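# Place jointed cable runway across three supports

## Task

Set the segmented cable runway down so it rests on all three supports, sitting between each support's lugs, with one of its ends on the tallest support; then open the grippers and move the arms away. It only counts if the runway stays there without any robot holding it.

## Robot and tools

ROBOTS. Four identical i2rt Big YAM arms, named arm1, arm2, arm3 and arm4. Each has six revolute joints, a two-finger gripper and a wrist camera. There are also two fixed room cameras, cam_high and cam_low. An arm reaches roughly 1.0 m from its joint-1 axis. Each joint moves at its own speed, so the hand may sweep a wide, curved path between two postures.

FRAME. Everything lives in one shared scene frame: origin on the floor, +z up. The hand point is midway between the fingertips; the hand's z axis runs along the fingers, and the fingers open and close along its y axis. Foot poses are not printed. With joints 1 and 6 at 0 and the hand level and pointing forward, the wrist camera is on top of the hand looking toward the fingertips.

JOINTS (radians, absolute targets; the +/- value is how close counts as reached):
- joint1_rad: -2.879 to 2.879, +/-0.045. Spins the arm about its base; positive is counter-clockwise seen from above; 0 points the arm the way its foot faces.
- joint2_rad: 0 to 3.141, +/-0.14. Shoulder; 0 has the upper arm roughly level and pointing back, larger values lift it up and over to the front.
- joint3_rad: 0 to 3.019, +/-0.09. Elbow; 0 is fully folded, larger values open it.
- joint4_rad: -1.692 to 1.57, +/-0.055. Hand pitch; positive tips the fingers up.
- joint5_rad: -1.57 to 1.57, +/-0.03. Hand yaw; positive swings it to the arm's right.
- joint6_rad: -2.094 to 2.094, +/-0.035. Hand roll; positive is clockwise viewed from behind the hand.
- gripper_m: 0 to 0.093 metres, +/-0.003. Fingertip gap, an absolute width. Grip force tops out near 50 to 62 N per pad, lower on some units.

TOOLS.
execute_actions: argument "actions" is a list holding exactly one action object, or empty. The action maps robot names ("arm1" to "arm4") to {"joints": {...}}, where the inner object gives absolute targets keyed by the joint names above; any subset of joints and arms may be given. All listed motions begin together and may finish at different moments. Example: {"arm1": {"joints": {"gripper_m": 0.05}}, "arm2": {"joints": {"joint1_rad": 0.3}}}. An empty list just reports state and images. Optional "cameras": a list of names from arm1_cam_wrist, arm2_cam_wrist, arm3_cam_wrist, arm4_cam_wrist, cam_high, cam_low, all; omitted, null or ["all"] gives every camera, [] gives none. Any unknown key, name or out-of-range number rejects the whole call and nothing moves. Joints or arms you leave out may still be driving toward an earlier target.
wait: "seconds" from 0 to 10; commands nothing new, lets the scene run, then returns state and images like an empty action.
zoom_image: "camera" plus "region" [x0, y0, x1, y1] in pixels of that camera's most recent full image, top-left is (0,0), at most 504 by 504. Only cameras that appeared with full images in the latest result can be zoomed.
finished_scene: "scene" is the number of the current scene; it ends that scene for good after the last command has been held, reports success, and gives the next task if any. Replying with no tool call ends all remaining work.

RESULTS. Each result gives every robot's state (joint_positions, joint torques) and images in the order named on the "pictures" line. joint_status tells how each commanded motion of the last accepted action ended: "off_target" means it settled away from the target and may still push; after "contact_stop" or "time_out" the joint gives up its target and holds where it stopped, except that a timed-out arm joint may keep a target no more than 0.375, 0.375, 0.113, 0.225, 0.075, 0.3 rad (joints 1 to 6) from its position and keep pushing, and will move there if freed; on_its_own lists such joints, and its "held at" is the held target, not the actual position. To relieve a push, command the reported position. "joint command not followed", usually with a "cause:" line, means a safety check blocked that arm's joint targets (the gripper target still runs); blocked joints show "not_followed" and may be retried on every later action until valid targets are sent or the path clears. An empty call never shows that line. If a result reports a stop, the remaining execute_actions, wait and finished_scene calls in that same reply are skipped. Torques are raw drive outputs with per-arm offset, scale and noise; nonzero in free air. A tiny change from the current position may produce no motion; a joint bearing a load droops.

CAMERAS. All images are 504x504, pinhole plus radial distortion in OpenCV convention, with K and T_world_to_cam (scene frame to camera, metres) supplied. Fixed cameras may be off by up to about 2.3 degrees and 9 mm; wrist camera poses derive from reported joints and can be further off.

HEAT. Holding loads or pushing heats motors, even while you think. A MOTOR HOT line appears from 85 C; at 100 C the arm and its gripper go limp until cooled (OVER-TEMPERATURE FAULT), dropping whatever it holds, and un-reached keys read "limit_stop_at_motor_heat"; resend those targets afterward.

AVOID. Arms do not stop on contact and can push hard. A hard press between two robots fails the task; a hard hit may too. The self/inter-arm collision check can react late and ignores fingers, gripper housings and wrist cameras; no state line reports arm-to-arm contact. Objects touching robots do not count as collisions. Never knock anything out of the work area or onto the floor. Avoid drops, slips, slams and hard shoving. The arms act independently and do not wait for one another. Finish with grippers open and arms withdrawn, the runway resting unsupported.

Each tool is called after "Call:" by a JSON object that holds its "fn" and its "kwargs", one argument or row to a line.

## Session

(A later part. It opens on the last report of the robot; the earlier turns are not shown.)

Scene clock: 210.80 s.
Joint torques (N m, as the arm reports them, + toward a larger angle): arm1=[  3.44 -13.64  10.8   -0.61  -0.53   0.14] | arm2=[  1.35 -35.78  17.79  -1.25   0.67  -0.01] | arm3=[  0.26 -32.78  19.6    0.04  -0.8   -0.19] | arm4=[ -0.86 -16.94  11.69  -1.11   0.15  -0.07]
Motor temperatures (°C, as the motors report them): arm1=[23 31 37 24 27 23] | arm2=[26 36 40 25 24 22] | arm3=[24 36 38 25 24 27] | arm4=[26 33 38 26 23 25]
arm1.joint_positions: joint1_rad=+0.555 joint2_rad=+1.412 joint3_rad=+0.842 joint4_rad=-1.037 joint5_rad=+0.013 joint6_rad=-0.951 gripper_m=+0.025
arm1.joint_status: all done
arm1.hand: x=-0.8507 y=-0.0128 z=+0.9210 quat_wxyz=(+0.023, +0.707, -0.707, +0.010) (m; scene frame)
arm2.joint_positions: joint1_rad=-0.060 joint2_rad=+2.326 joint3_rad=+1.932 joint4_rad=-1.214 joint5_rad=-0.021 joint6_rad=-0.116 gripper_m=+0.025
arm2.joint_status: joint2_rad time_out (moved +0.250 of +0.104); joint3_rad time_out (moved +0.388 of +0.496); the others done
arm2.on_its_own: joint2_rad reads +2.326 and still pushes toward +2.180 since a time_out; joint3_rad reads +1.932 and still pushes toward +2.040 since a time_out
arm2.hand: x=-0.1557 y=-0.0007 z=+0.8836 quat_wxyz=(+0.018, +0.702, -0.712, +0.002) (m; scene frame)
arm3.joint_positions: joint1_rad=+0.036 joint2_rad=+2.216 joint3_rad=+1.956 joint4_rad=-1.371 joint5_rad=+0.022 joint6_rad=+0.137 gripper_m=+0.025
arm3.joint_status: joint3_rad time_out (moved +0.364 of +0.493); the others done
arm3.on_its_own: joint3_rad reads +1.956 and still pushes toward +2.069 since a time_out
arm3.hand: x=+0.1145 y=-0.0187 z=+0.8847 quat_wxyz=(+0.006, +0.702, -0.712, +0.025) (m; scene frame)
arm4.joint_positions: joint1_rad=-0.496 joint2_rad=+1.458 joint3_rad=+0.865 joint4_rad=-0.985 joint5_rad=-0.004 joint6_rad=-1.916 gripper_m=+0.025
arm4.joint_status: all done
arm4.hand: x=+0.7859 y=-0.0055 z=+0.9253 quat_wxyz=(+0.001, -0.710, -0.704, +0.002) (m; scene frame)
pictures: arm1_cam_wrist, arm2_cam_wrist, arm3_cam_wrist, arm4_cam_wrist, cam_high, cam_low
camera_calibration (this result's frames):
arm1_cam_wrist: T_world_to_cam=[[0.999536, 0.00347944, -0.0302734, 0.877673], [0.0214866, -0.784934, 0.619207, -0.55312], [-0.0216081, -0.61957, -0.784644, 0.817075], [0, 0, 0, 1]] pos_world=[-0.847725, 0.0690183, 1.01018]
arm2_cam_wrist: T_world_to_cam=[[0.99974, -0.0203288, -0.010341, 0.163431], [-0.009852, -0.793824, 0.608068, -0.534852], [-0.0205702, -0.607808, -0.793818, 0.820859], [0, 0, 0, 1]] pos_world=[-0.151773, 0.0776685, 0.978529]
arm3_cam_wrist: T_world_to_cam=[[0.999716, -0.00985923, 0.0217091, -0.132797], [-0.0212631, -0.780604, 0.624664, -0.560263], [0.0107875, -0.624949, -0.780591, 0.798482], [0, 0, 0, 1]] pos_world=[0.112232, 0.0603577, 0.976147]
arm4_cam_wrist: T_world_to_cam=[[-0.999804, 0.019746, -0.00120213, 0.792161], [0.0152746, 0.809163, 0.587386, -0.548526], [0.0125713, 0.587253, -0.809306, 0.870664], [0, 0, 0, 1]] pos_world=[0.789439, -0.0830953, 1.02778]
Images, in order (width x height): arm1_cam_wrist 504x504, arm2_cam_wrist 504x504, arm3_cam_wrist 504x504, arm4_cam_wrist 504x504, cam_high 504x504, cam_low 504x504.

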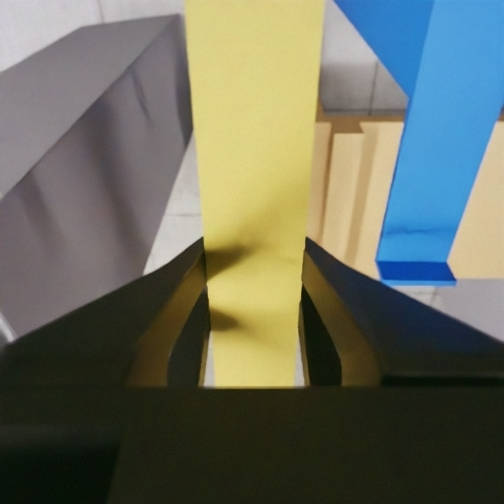

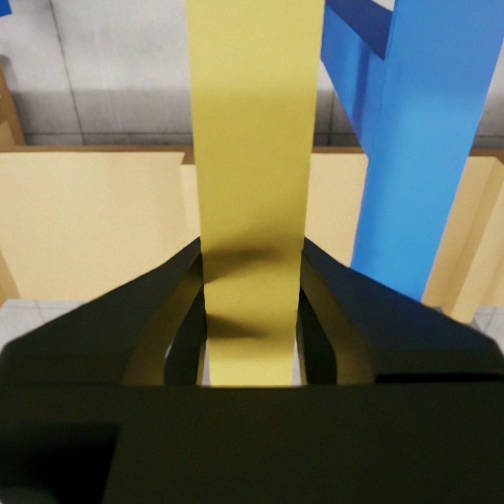

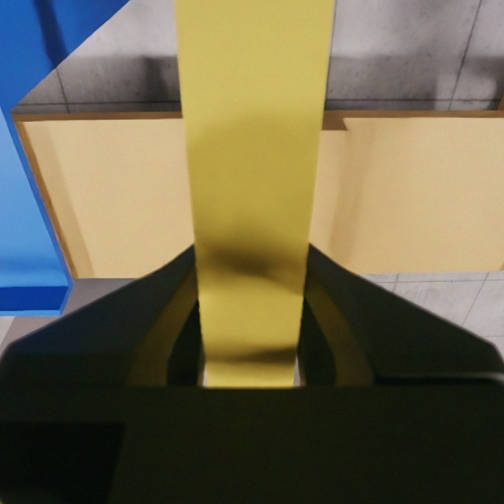

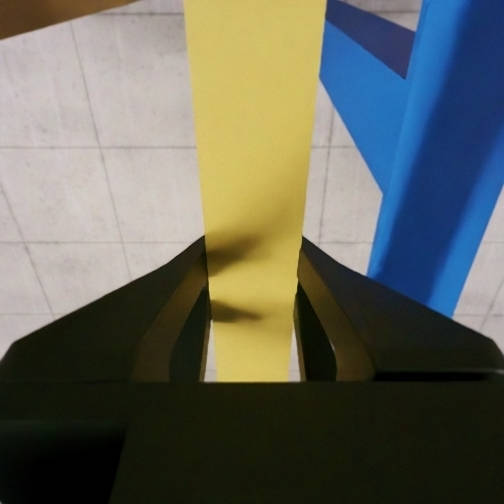

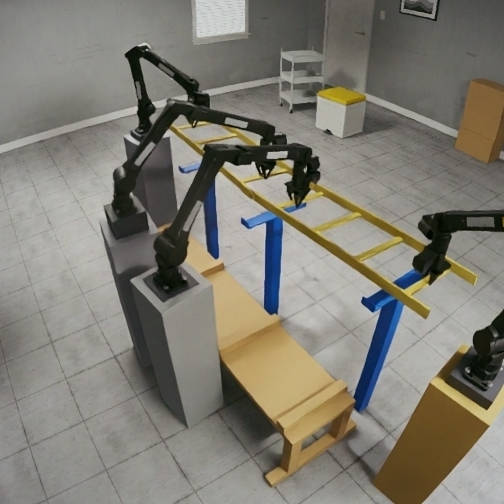

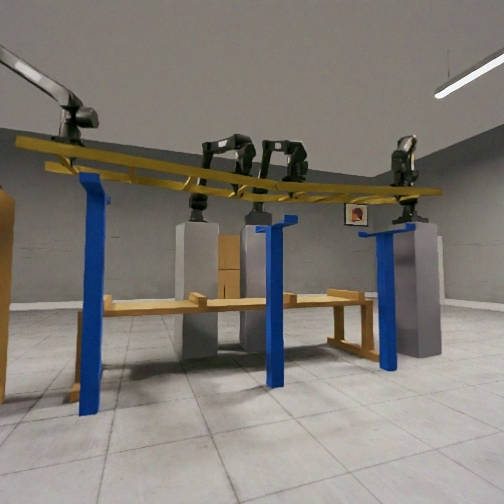

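Call:
{"fn": "execute_actions", "kwargs": {
  "actions": [
    {"arm1":{"joints":{"joint2_rad":1.46,"joint3_rad":0.83,"joint4_rad":-0.83}},"arm2":{"joints":{"joint2_rad":2.24,"joint3_rad":2.0,"joint4_rad":-1.14}},"arm3":{"joints":{"joint1_rad":0.05,"joint2_rad":2.14,"joint3_rad":2.01,"joint4_rad":-1.25,"joint5_rad":0.08}},"arm4":{"joints":{"joint1_rad":-0.5,"joint2_rad":1.47,"joint3_rad":0.965,"joint4_rad":-1.02,"joint5_rad":0.03}}}
  ],
  "cameras": []
}}

Call:
{"fn": "execute_actions", "kwargs": {
  "actions": [
    {"arm1":{"joints":{"joint2_rad":1.6,"joint3_rad":0.76,"joint4_rad":-0.61}},"arm2":{"joints":{"joint2_rad":2.3,"joint3_rad":1.98,"joint4_rad":-1.04}},"arm3":{"joints":{"joint1_rad":0.066,"joint2_rad":2.17,"joint3_rad":1.96,"joint4_rad":-1.155,"joint5_rad":0.12}},"arm4":{"joints":{"joint1_rad":-0.49,"joint2_rad":1.52,"joint3_rad":0.968,"joint4_rad":-1.0,"joint5_rad":0.043,"joint6_rad":-1.92}}}
  ]
}}

Scene clock: 226.00 s.
Joint torques (N m, as the arm reports them, + toward a larger angle): arm1=[  1.53 -14.     8.49   0.47  -0.4    0.  ] | arm2=[  1.22 -36.92  14.14  -0.24   0.35  -0.07] | arm3=[  1.13 -34.07  16.5    0.74   0.25  -0.28] | arm4=[  0.34 -15.53  12.54  -1.08   0.21  -0.12]
Motor temperatures (°C, as the motors report them): arm1=[23 32 38 24 26 23] | arm2=[26 42 47 25 24 22] | arm3=[24 41 41 25 25 27] | arm4=[26 33 40 26 23 25]
arm1.joint_positions: joint1_rad=+0.573 joint2_rad=+1.537 joint3_rad=+0.779 joint4_rad=-0.838 joint5_rad=+0.009 joint6_rad=-0.933 gripper_m=+0.025
arm1.joint_status: all done
arm1.hand: x=-0.8492 y=-0.0043 z=+0.8605 quat_wxyz=(+0.017, +0.707, -0.707, +0.009) (m; scene frame)
arm2.joint_positions: joint1_rad=-0.059 joint2_rad=+2.400 joint3_rad=+1.932 joint4_rad=-1.126 joint5_rad=-0.009 joint6_rad=-0.112 gripper_m=+0.025
arm2.joint_status: joint2_rad off_target (ended at +2.399, target +2.240); the others done
arm2.on_its_own: joint2_rad reads +2.400 and still pushes toward +2.240 since a time_out
arm2.hand: x=-0.1536 y=+0.0074 z=+0.8348 quat_wxyz=(+0.009, +0.701, -0.713, +0.002) (m; scene frame)
arm3.joint_positions: joint1_rad=+0.043 joint2_rad=+2.263 joint3_rad=+1.928 joint4_rad=-1.279 joint5_rad=+0.075 joint6_rad=+0.144 gripper_m=+0.025
arm3.joint_status: all done
arm3.hand: x=+0.1176 y=-0.0100 z=+0.8436 quat_wxyz=(-0.020, +0.701, -0.712, +0.035) (m; scene frame)
arm4.joint_positions: joint1_rad=-0.497 joint2_rad=+1.524 joint3_rad=+0.880 joint4_rad=-0.985 joint5_rad=+0.025 joint6_rad=-1.916 gripper_m=+0.025
arm4.joint_status: all done
arm4.hand: x=+0.7862 y=-0.0001 z=+0.9075 quat_wxyz=(-0.016, -0.709, -0.704, -0.022) (m; scene frame)
pictures: none
No camera images: the call's "cameras" was empty. Leave "cameras" out to get every camera's image.

Scene clock: 227.00 s.
Joint torques (N m, as the arm reports them, + toward a larger angle): arm1=[  1.51 -14.55   6.73   0.55  -0.35   0.  ] | arm2=[  1.06 -37.44  13.17   0.42   0.01  -0.05] | arm3=[  2.05 -35.51  15.9    0.96   0.28  -0.35] | arm4=[  0.63 -16.    11.72  -0.76   0.05   0.01]
Motor temperatures (°C, as the motors report them): arm1=[23 32 37 24 26 23] | arm2=[26 43 47 25 24 22] | arm3=[24 41 41 25 25 27] | arm4=[26 33 40 26 23 25]
arm1.joint_positions: joint1_rad=+0.574 joint2_rad=+1.677 joint3_rad=+0.721 joint4_rad=-0.620 joint5_rad=+0.008 joint6_rad=-0.933 gripper_m=+0.025
arm1.joint_status: all done
arm1.hand: x=-0.8490 y=-0.0047 z=+0.7995 quat_wxyz=(+0.007, +0.707, -0.707, +0.010) (m; scene frame)
arm2.joint_positions: joint1_rad=-0.057 joint2_rad=+2.460 joint3_rad=+1.921 joint4_rad=-1.038 joint5_rad=+0.001 joint6_rad=-0.112 gripper_m=+0.025
arm2.joint_status: joint2_rad off_target (ended at +2.460, target +2.300); the others done
arm2.on_its_own: joint2_rad reads +2.460 and still pushes toward +2.300 since a time_out
arm2.hand: x=-0.1524 y=+0.0101 z=+0.7908 quat_wxyz=(-0.001, +0.702, -0.712, +0.002) (m; scene frame)
arm3.joint_positions: joint1_rad=+0.052 joint2_rad=+2.296 joint3_rad=+1.884 joint4_rad=-1.181 joint5_rad=+0.114 joint6_rad=+0.151 gripper_m=+0.025
arm3.joint_status: all done
arm3.hand: x=+0.1183 y=-0.0070 z=+0.8070 quat_wxyz=(-0.042, +0.701, -0.710, +0.038) (m; scene frame)
arm4.joint_positions: joint1_rad=-0.493 joint2_rad=+1.572 joint3_rad=+0.892 joint4_rad=-0.978 joint5_rad=+0.042 joint6_rad=-1.911 gripper_m=+0.025
arm4.joint_status: all done
arm4.hand: x=+0.7842 y=+0.0021 z=+0.8942 quat_wxyz=(-0.026, -0.709, -0.704, -0.036) (m; scene frame)
pictures: arm1_cam_wrist, arm2_cam_wrist, arm3_cam_wrist, arm4_cam_wrist, cam_high, cam_low
camera_calibration (this result's frames):
arm1_cam_wrist: T_world_to_cam=[[0.999963, 0.00461603, -0.00721329, 0.854181], [0.00802917, -0.798299, 0.602208, -0.469403], [-0.00297855, -0.602244, -0.798307, 0.753644], [0, 0, 0, 1]] pos_world=[-0.848136, 0.0752106, 0.890478]
arm2_cam_wrist: T_world_to_cam=[[0.999655, -0.0214901, 0.0150922, 0.139212], [-0.026258, -0.810593, 0.585021, -0.454011], [-0.000338583, -0.585215, -0.810878, 0.77017], [0, 0, 0, 1]] pos_world=[-0.150824, 0.085689, 0.888019]
arm3_cam_wrist: T_world_to_cam=[[0.994134, -0.00854099, 0.107816, -0.203624], [-0.0699718, -0.81093, 0.580944, -0.461666], [0.0824697, -0.58508, -0.806771, 0.758025], [0, 0, 0, 1]] pos_world=[0.107612, 0.0673875, 0.901709]
arm4_cam_wrist: T_world_to_cam=[[-0.995557, 0.0192432, -0.092172, 0.8683], [-0.040003, 0.799721, 0.599037, -0.503426], [0.0852393, 0.600063, -0.795398, 0.771564], [0, 0, 0, 1]] pos_world=[0.778536, -0.0770947, 0.995305]
Images, in order (width x height): arm1_cam_wrist 504x504, arm2_cam_wrist 504x504, arm3_cam_wrist 504x504, arm4_cam_wrist 504x504, cam_high 504x504, cam_low 504x504.

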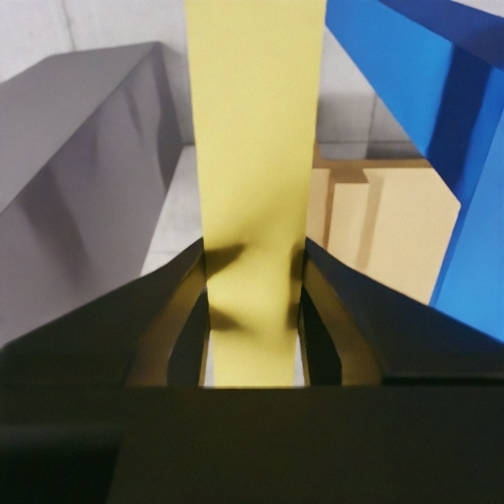

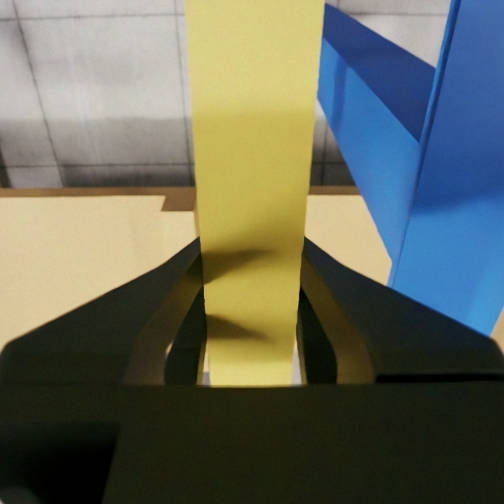

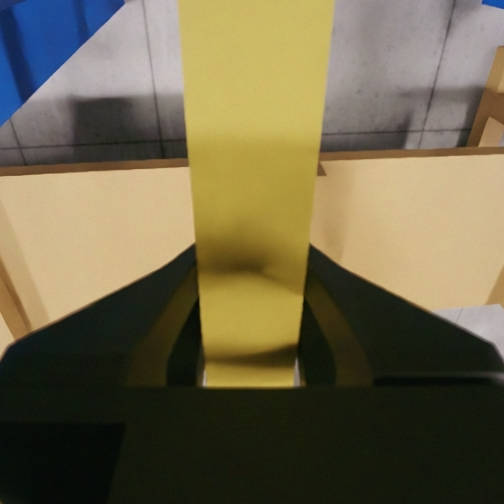

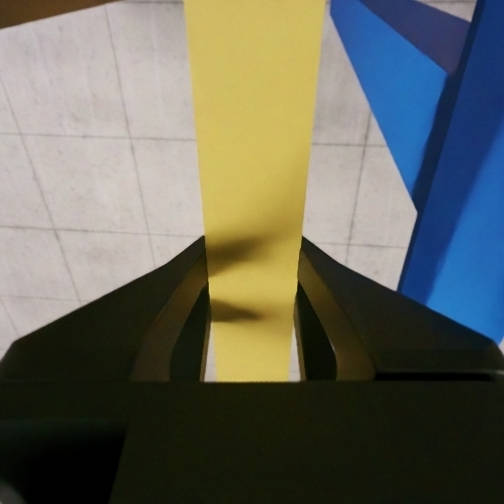

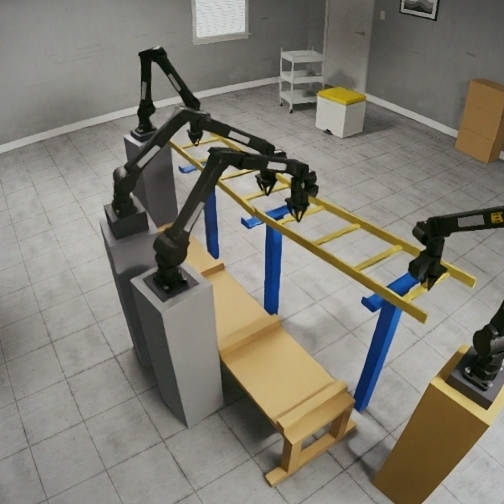

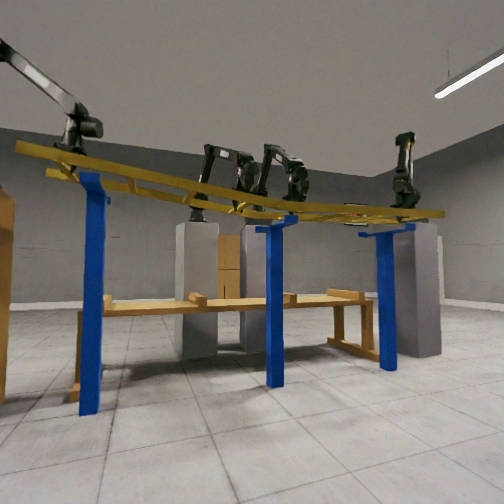

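Call:
{"fn": "execute_actions", "kwargs": {
  "actions": [
    {"arm1":{"joints":{"joint2_rad":1.79,"joint3_rad":0.74,"joint4_rad":-0.41}},"arm2":{"joints":{"joint2_rad":2.385,"joint3_rad":1.985,"joint4_rad":-0.96}},"arm3":{"joints":{"joint1_rad":0.078,"joint2_rad":2.24,"joint3_rad":1.94,"joint4_rad":-1.07,"joint5_rad":0.155}},"arm4":{"joints":{"joint1_rad":-0.48,"joint2_rad":1.63,"joint3_rad":0.98,"joint4_rad":-0.95,"joint5_rad":0.055}}}
  ],
  "cameras": []
}}

Call:
{"fn": "execute_actions", "kwargs": {
  "actions": [
    {"arm1":{"joints":{"joint2_rad":1.84,"joint3_rad":0.72,"joint4_rad":-0.39}},"arm2":{"joints":{"joint2_rad":2.46,"joint3_rad":1.96}},"arm3":{"joints":{"joint2_rad":2.31,"joint3_rad":1.9}},"arm4":{"joints":{"joint2_rad":1.67,"joint3_rad":0.95,"joint4_rad":-0.93}}}
  ],
  "cameras": ["cam_high","cam_low"]
}}

Call:
{"fn": "zoom_image", "kwargs": {
  "camera": "cam_high",
  "region": [150,120,504,350]
}}

Scene clock: 237.73 s.
Joint torques (N m, as the arm reports them, + toward a larger angle): arm1=[  1.11 -15.42   5.18   0.52  -0.36  -0.02] | arm2=[  0.9  -37.36  13.21  -0.31  -0.09  -0.07] | arm3=[  2.43 -34.94  15.48   0.69   0.53  -0.44] | arm4=[  1.17 -16.45  11.32  -1.15   0.16  -0.02]
Motor temperatures (°C, as the motors report them): arm1=[23 33 35 24 26 23] | arm2=[26 46 44 25 24 22] | arm3=[24 44 40 25 24 27] | arm4=[26 33 41 26 23 25]
arm1.joint_positions: joint1_rad=+0.578 joint2_rad=+1.867 joint3_rad=+0.705 joint4_rad=-0.419 joint5_rad=+0.008 joint6_rad=-0.930 gripper_m=+0.025
arm1.joint_status: all done
arm1.hand: x=-0.8506 y=-0.0054 z=+0.7343 quat_wxyz=(+0.009, +0.708, -0.706, +0.010) (m; scene frame)
arm2.joint_positions: joint1_rad=-0.055 joint2_rad=+2.541 joint3_rad=+1.921 joint4_rad=-0.942 joint5_rad=+0.004 joint6_rad=-0.111 gripper_m=+0.025
arm2.joint_status: joint2_rad off_target (ended at +2.541, target +2.385); the others done
arm2.hand: x=-0.1532 y=+0.0109 z=+0.7369 quat_wxyz=(-0.008, +0.702, -0.712, -0.002) (m; scene frame)
arm3.joint_positions: joint1_rad=+0.060 joint2_rad=+2.364 joint3_rad=+1.865 joint4_rad=-1.093 joint5_rad=+0.143 joint6_rad=+0.159 gripper_m=+0.025
arm3.joint_status: all done
arm3.hand: x=+0.1173 y=-0.0050 z=+0.7569 quat_wxyz=(-0.055, +0.701, -0.710, +0.046) (m; scene frame)
arm4.joint_positions: joint1_rad=-0.485 joint2_rad=+1.684 joint3_rad=+0.899 joint4_rad=-0.926 joint5_rad=+0.050 joint6_rad=-1.906 gripper_m=+0.025
arm4.joint_status: all done
arm4.hand: x=+0.7812 y=+0.0019 z=+0.8562 quat_wxyz=(-0.047, -0.707, -0.704, -0.051) (m; scene frame)
pictures: none
No camera images: the call's "cameras" was empty. Leave "cameras" out to get every camera's image.

Scene clock: 238.43 s.
Joint torques (N m, as the arm reports them, + toward a larger angle): arm1=[  1.16 -12.61   4.26   0.46  -0.44  -0.02] | arm2=[  0.91 -31.95  11.06  -0.37  -0.1   -0.07] | arm3=[  2.41 -29.17  12.52   0.33   0.53  -0.44] | arm4=[  1.06 -16.11   9.05  -0.53   0.26  -0.06]
Motor temperatures (°C, as the motors report them): arm1=[23 33 35 24 26 23] | arm2=[26 46 44 25 24 22] | arm3=[24 44 40 25 24 27] | arm4=[26 33 40 26 23 25]
arm1.joint_positions: joint1_rad=+0.578 joint2_rad=+1.878 joint3_rad=+0.699 joint4_rad=-0.398 joint5_rad=+0.010 joint6_rad=-0.930 gripper_m=+0.025
arm1.joint_status: all done
arm1.hand: x=-0.8516 y=-0.0067 z=+0.7298 quat_wxyz=(+0.007, +0.708, -0.706, +0.011) (m; scene frame)
arm2.joint_positions: joint1_rad=-0.055 joint2_rad=+2.547 joint3_rad=+1.921 joint4_rad=-0.941 joint5_rad=+0.005 joint6_rad=-0.111 gripper_m=+0.025
arm2.joint_status: all done
arm2.hand: x=-0.1533 y=+0.0095 z=+0.7331 quat_wxyz=(-0.006, +0.702, -0.712, +0.000) (m; scene frame)
arm3.joint_positions: joint1_rad=+0.061 joint2_rad=+2.367 joint3_rad=+1.858 joint4_rad=-1.081 joint5_rad=+0.144 joint6_rad=+0.159 gripper_m=+0.025
arm3.joint_status: all done
arm3.hand: x=+0.1172 y=-0.0061 z=+0.7520 quat_wxyz=(-0.055, +0.701, -0.709, +0.046) (m; scene frame)
arm4.joint_positions: joint1_rad=-0.485 joint2_rad=+1.708 joint3_rad=+0.899 joint4_rad=-0.915 joint5_rad=+0.049 joint6_rad=-1.906 gripper_m=+0.025
arm4.joint_status: all done
arm4.hand: x=+0.7820 y=+0.0014 z=+0.8472 quat_wxyz=(-0.054, -0.706, -0.704, -0.053) (m; scene frame)
pictures: cam_high, cam_low
Images, in order (width x height): cam_high 504x504, cam_low 504x504.

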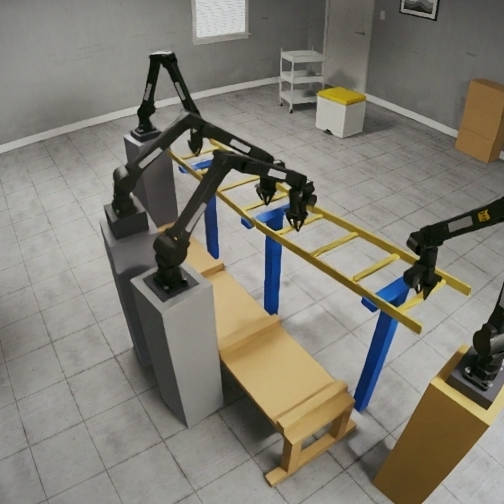

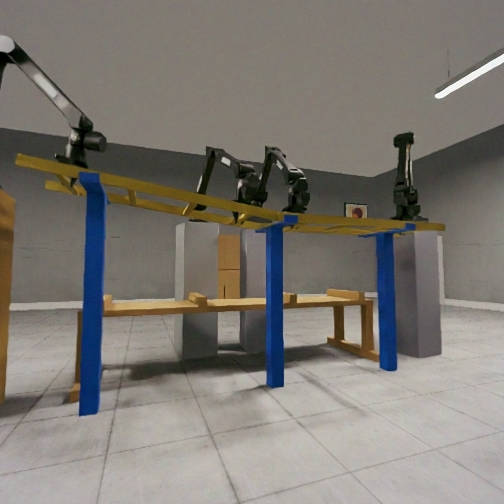

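Region (150, 120, 504, 350) of cam_high's 504x504 image, scaled by 1.424, with more detail than that image has; it fills the top 327 rows of this view, and the rest is white.

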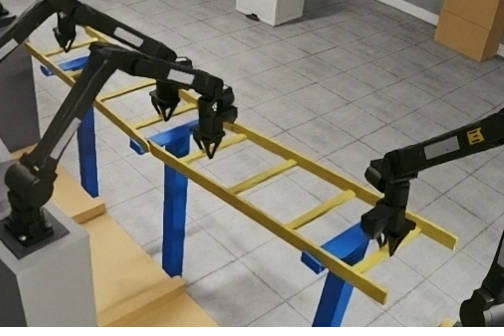

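The runway is seated, so I'm releasing it and retreating.

Call:
{"fn": "execute_actions", "kwargs": {
  "actions": [
    {"arm1":{"joints":{"gripper_m":0.09}},"arm2":{"joints":{"gripper_m":0.09,"joint2_rad":2.5}},"arm3":{"joints":{"gripper_m":0.09}},"arm4":{"joints":{"gripper_m":0.085,"joint3_rad":0.92}}}
  ],
  "cameras": []
}}

Call:
{"fn": "execute_actions", "kwargs": {
  "actions": [
    {"arm1":{"joints":{"joint2_rad":1.72,"joint4_rad":-0.54}},"arm2":{"joints":{"joint2_rad":2.35,"joint4_rad":-1.1}},"arm3":{"joints":{"joint2_rad":2.17,"joint4_rad":-1.22}},"arm4":{"joints":{"joint2_rad":1.56,"joint3_rad":0.95,"joint4_rad":-1.02}}}
  ],
  "cameras": []
}}

Call:
{"fn": "execute_actions", "kwargs": {
  "actions": [
    {"arm1":{"joints":{"joint2_rad":0.9,"joint3_rad":1.1,"joint4_rad":-1.0}},"arm2":{"joints":{"joint2_rad":1.4}},"arm3":{"joints":{"joint1_rad":-0.15,"joint2_rad":1.3}},"arm4":{"joints":{"joint2_rad":0.8,"joint3_rad":1.1}}}
  ],
  "cameras": ["cam_high","cam_low"]
}}

Scene clock: 247.57 s.
Joint torques (N m, as the arm reports them, + toward a larger angle): arm1=[  1.09 -11.06   4.47   0.49  -0.19  -0.01] | arm2=[  0.94 -25.59  10.83   0.09  -0.05  -0.07] | arm3=[  1.93 -26.2   12.6    0.38   0.21  -0.11] | arm4=[  1.   -12.89   7.16  -0.47   0.13  -0.03]
Motor temperatures (°C, as the motors report them): arm1=[23 33 32 24 26 23] | arm2=[26 45 41 25 24 22] | arm3=[24 43 38 25 24 27] | arm4=[26 33 39 26 23 25]
arm1.joint_positions: joint1_rad=+0.579 joint2_rad=+1.856 joint3_rad=+0.699 joint4_rad=-0.398 joint5_rad=+0.004 joint6_rad=-0.930 gripper_m=+0.090
arm1.joint_status: all done
arm1.hand: x=-0.8478 y=-0.0020 z=+0.7370 quat_wxyz=(-0.004, +0.708, -0.706, +0.010) (m; scene frame)
arm2.joint_positions: joint1_rad=-0.055 joint2_rad=+2.502 joint3_rad=+1.928 joint4_rad=-0.948 joint5_rad=+0.003 joint6_rad=-0.111 gripper_m=+0.090
arm2.joint_status: all done
arm2.hand: x=-0.1518 y=+0.0243 z=+0.7656 quat_wxyz=(-0.023, +0.702, -0.712, -0.015) (m; scene frame)
arm3.joint_positions: joint1_rad=+0.066 joint2_rad=+2.338 joint3_rad=+1.858 joint4_rad=-1.081 joint5_rad=+0.152 joint6_rad=+0.130 gripper_m=+0.090
arm3.joint_status: all done
arm3.hand: x=+0.1139 y=-0.0001 z=+0.7719 quat_wxyz=(-0.067, +0.712, -0.698, +0.036) (m; scene frame)
arm4.joint_positions: joint1_rad=-0.485 joint2_rad=+1.681 joint3_rad=+0.899 joint4_rad=-0.916 joint5_rad=+0.052 joint6_rad=-1.907 gripper_m=+0.085
arm4.joint_status: all done
arm4.hand: x=+0.7786 y=+0.0031 z=+0.8567 quat_wxyz=(-0.041, -0.706, -0.705, -0.049) (m; scene frame)
pictures: none
No camera images: the call's "cameras" was empty. Leave "cameras" out to get every camera's image.

Scene clock: 248.70 s.
Joint torques (N m, as the arm reports them, + toward a larger angle): arm1=[ 1.11 -9.1   5.34 -0.24 -0.18 -0.01] | arm2=[  0.9  -22.84  10.6    0.18  -0.05  -0.07] | arm3=[  1.86 -22.28  12.63  -0.3    0.2   -0.1 ] | arm4=[  0.66 -10.96   9.16  -0.66   0.14  -0.03]
Motor temperatures (°C, as the motors report them): arm1=[23 33 32 24 26 23] | arm2=[26 45 41 25 24 22] | arm3=[24 43 38 25 24 27] | arm4=[26 33 39 26 23 25]
arm1.joint_positions: joint1_rad=+0.579 joint2_rad=+1.717 joint3_rad=+0.699 joint4_rad=-0.525 joint5_rad=+0.004 joint6_rad=-0.931 gripper_m=+0.090
arm1.joint_status: all done
arm1.hand: x=-0.8476 y=-0.0010 z=+0.7819 quat_wxyz=(-0.010, +0.708, -0.706, +0.011) (m; scene frame)
arm2.joint_positions: joint1_rad=-0.055 joint2_rad=+2.321 joint3_rad=+1.940 joint4_rad=-1.088 joint5_rad=+0.003 joint6_rad=-0.111 gripper_m=+0.090
arm2.joint_status: all done
arm2.hand: x=-0.1510 y=+0.0336 z=+0.8907 quat_wxyz=(-0.044, +0.701, -0.711, -0.031) (m; scene frame)
arm3.joint_positions: joint1_rad=+0.066 joint2_rad=+2.163 joint3_rad=+1.869 joint4_rad=-1.208 joint5_rad=+0.152 joint6_rad=+0.130 gripper_m=+0.090
arm3.joint_status: all done
arm3.hand: x=+0.1148 y=-0.0045 z=+0.8883 quat_wxyz=(-0.084, +0.710, -0.699, +0.013) (m; scene frame)
arm4.joint_positions: joint1_rad=-0.485 joint2_rad=+1.555 joint3_rad=+0.912 joint4_rad=-1.003 joint5_rad=+0.052 joint6_rad=-1.907 gripper_m=+0.085
arm4.joint_status: all done
arm4.hand: x=+0.7787 y=+0.0030 z=+0.9065 quat_wxyz=(-0.018, -0.708, -0.705, -0.038) (m; scene frame)
pictures: none
No camera images: the call's "cameras" was empty. Leave "cameras" out to get every camera's image.

Scene clock: 250.87 s.
Joint torques (N m, as the arm reports them, + toward a larger angle): arm1=[ 1.15 -3.06  8.98  0.69 -0.15  0.03] | arm2=[  0.96 -11.63  10.45   1.85  -0.04  -0.07] | arm3=[  0.88 -11.27  11.82   0.79   0.    -0.1 ] | arm4=[ 0.13 -3.6  11.36  1.1   0.17  0.05]
Motor temperatures (°C, as the motors report them): arm1=[23 32 33 24 26 23] | arm2=[26 44 40 25 24 22] | arm3=[25 42 38 25 24 27] | arm4=[26 32 39 26 23 25]
arm1.joint_positions: joint1_rad=+0.579 joint2_rad=+0.897 joint3_rad=+1.085 joint4_rad=-0.985 joint5_rad=+0.003 joint6_rad=-0.931 gripper_m=+0.090
arm1.joint_status: all done
arm1.hand: x=-0.8224 y=+0.0260 z=+1.2213 quat_wxyz=(-0.370, +0.658, -0.653, +0.062) (m; scene frame)
arm2.joint_positions: joint1_rad=-0.055 joint2_rad=+1.407 joint3_rad=+1.948 joint4_rad=-1.091 joint5_rad=+0.003 joint6_rad=-0.111 gripper_m=+0.090
arm2.joint_status: all done
arm2.hand: x=-0.1709 y=-0.1132 z=+1.4988 quat_wxyz=(-0.387, +0.612, -0.620, -0.302) (m; scene frame)
arm3.joint_positions: joint1_rad=-0.151 joint2_rad=+1.317 joint3_rad=+1.880 joint4_rad=-1.209 joint5_rad=+0.157 joint6_rad=+0.128 gripper_m=+0.090
arm3.joint_status: all done
arm3.hand: x=+0.2523 y=-0.1711 z=+1.4047 quat_wxyz=(-0.358, +0.538, -0.710, -0.281) (m; scene frame)
arm4.joint_positions: joint1_rad=-0.485 joint2_rad=+0.790 joint3_rad=+1.062 joint4_rad=-1.006 joint5_rad=+0.052 joint6_rad=-1.907 gripper_m=+0.085
arm4.joint_status: all done
arm4.hand: x=+0.7982 y=-0.0043 z=+1.2555 quat_wxyz=(+0.381, -0.653, -0.635, +0.156) (m; scene frame)
pictures: cam_high, cam_low
Images, in order (width x height): cam_high 504x504, cam_low 504x504.

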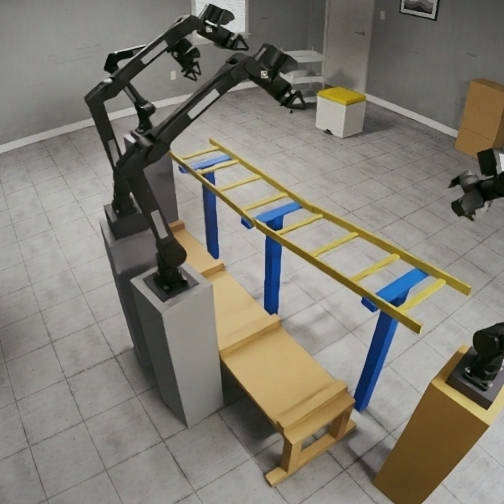

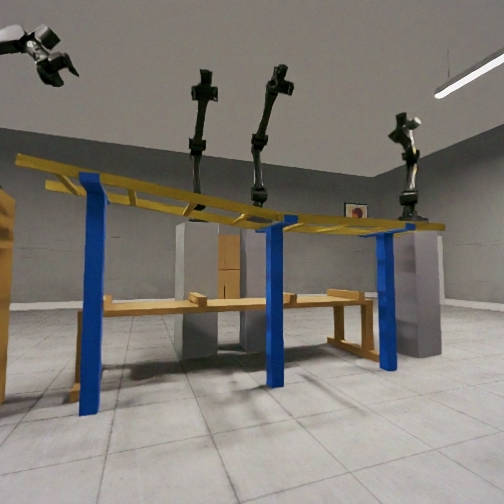

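Call:
{"fn": "finished_scene", "kwargs": {
  "scene": 1
}}

The scene is finished: the task was done.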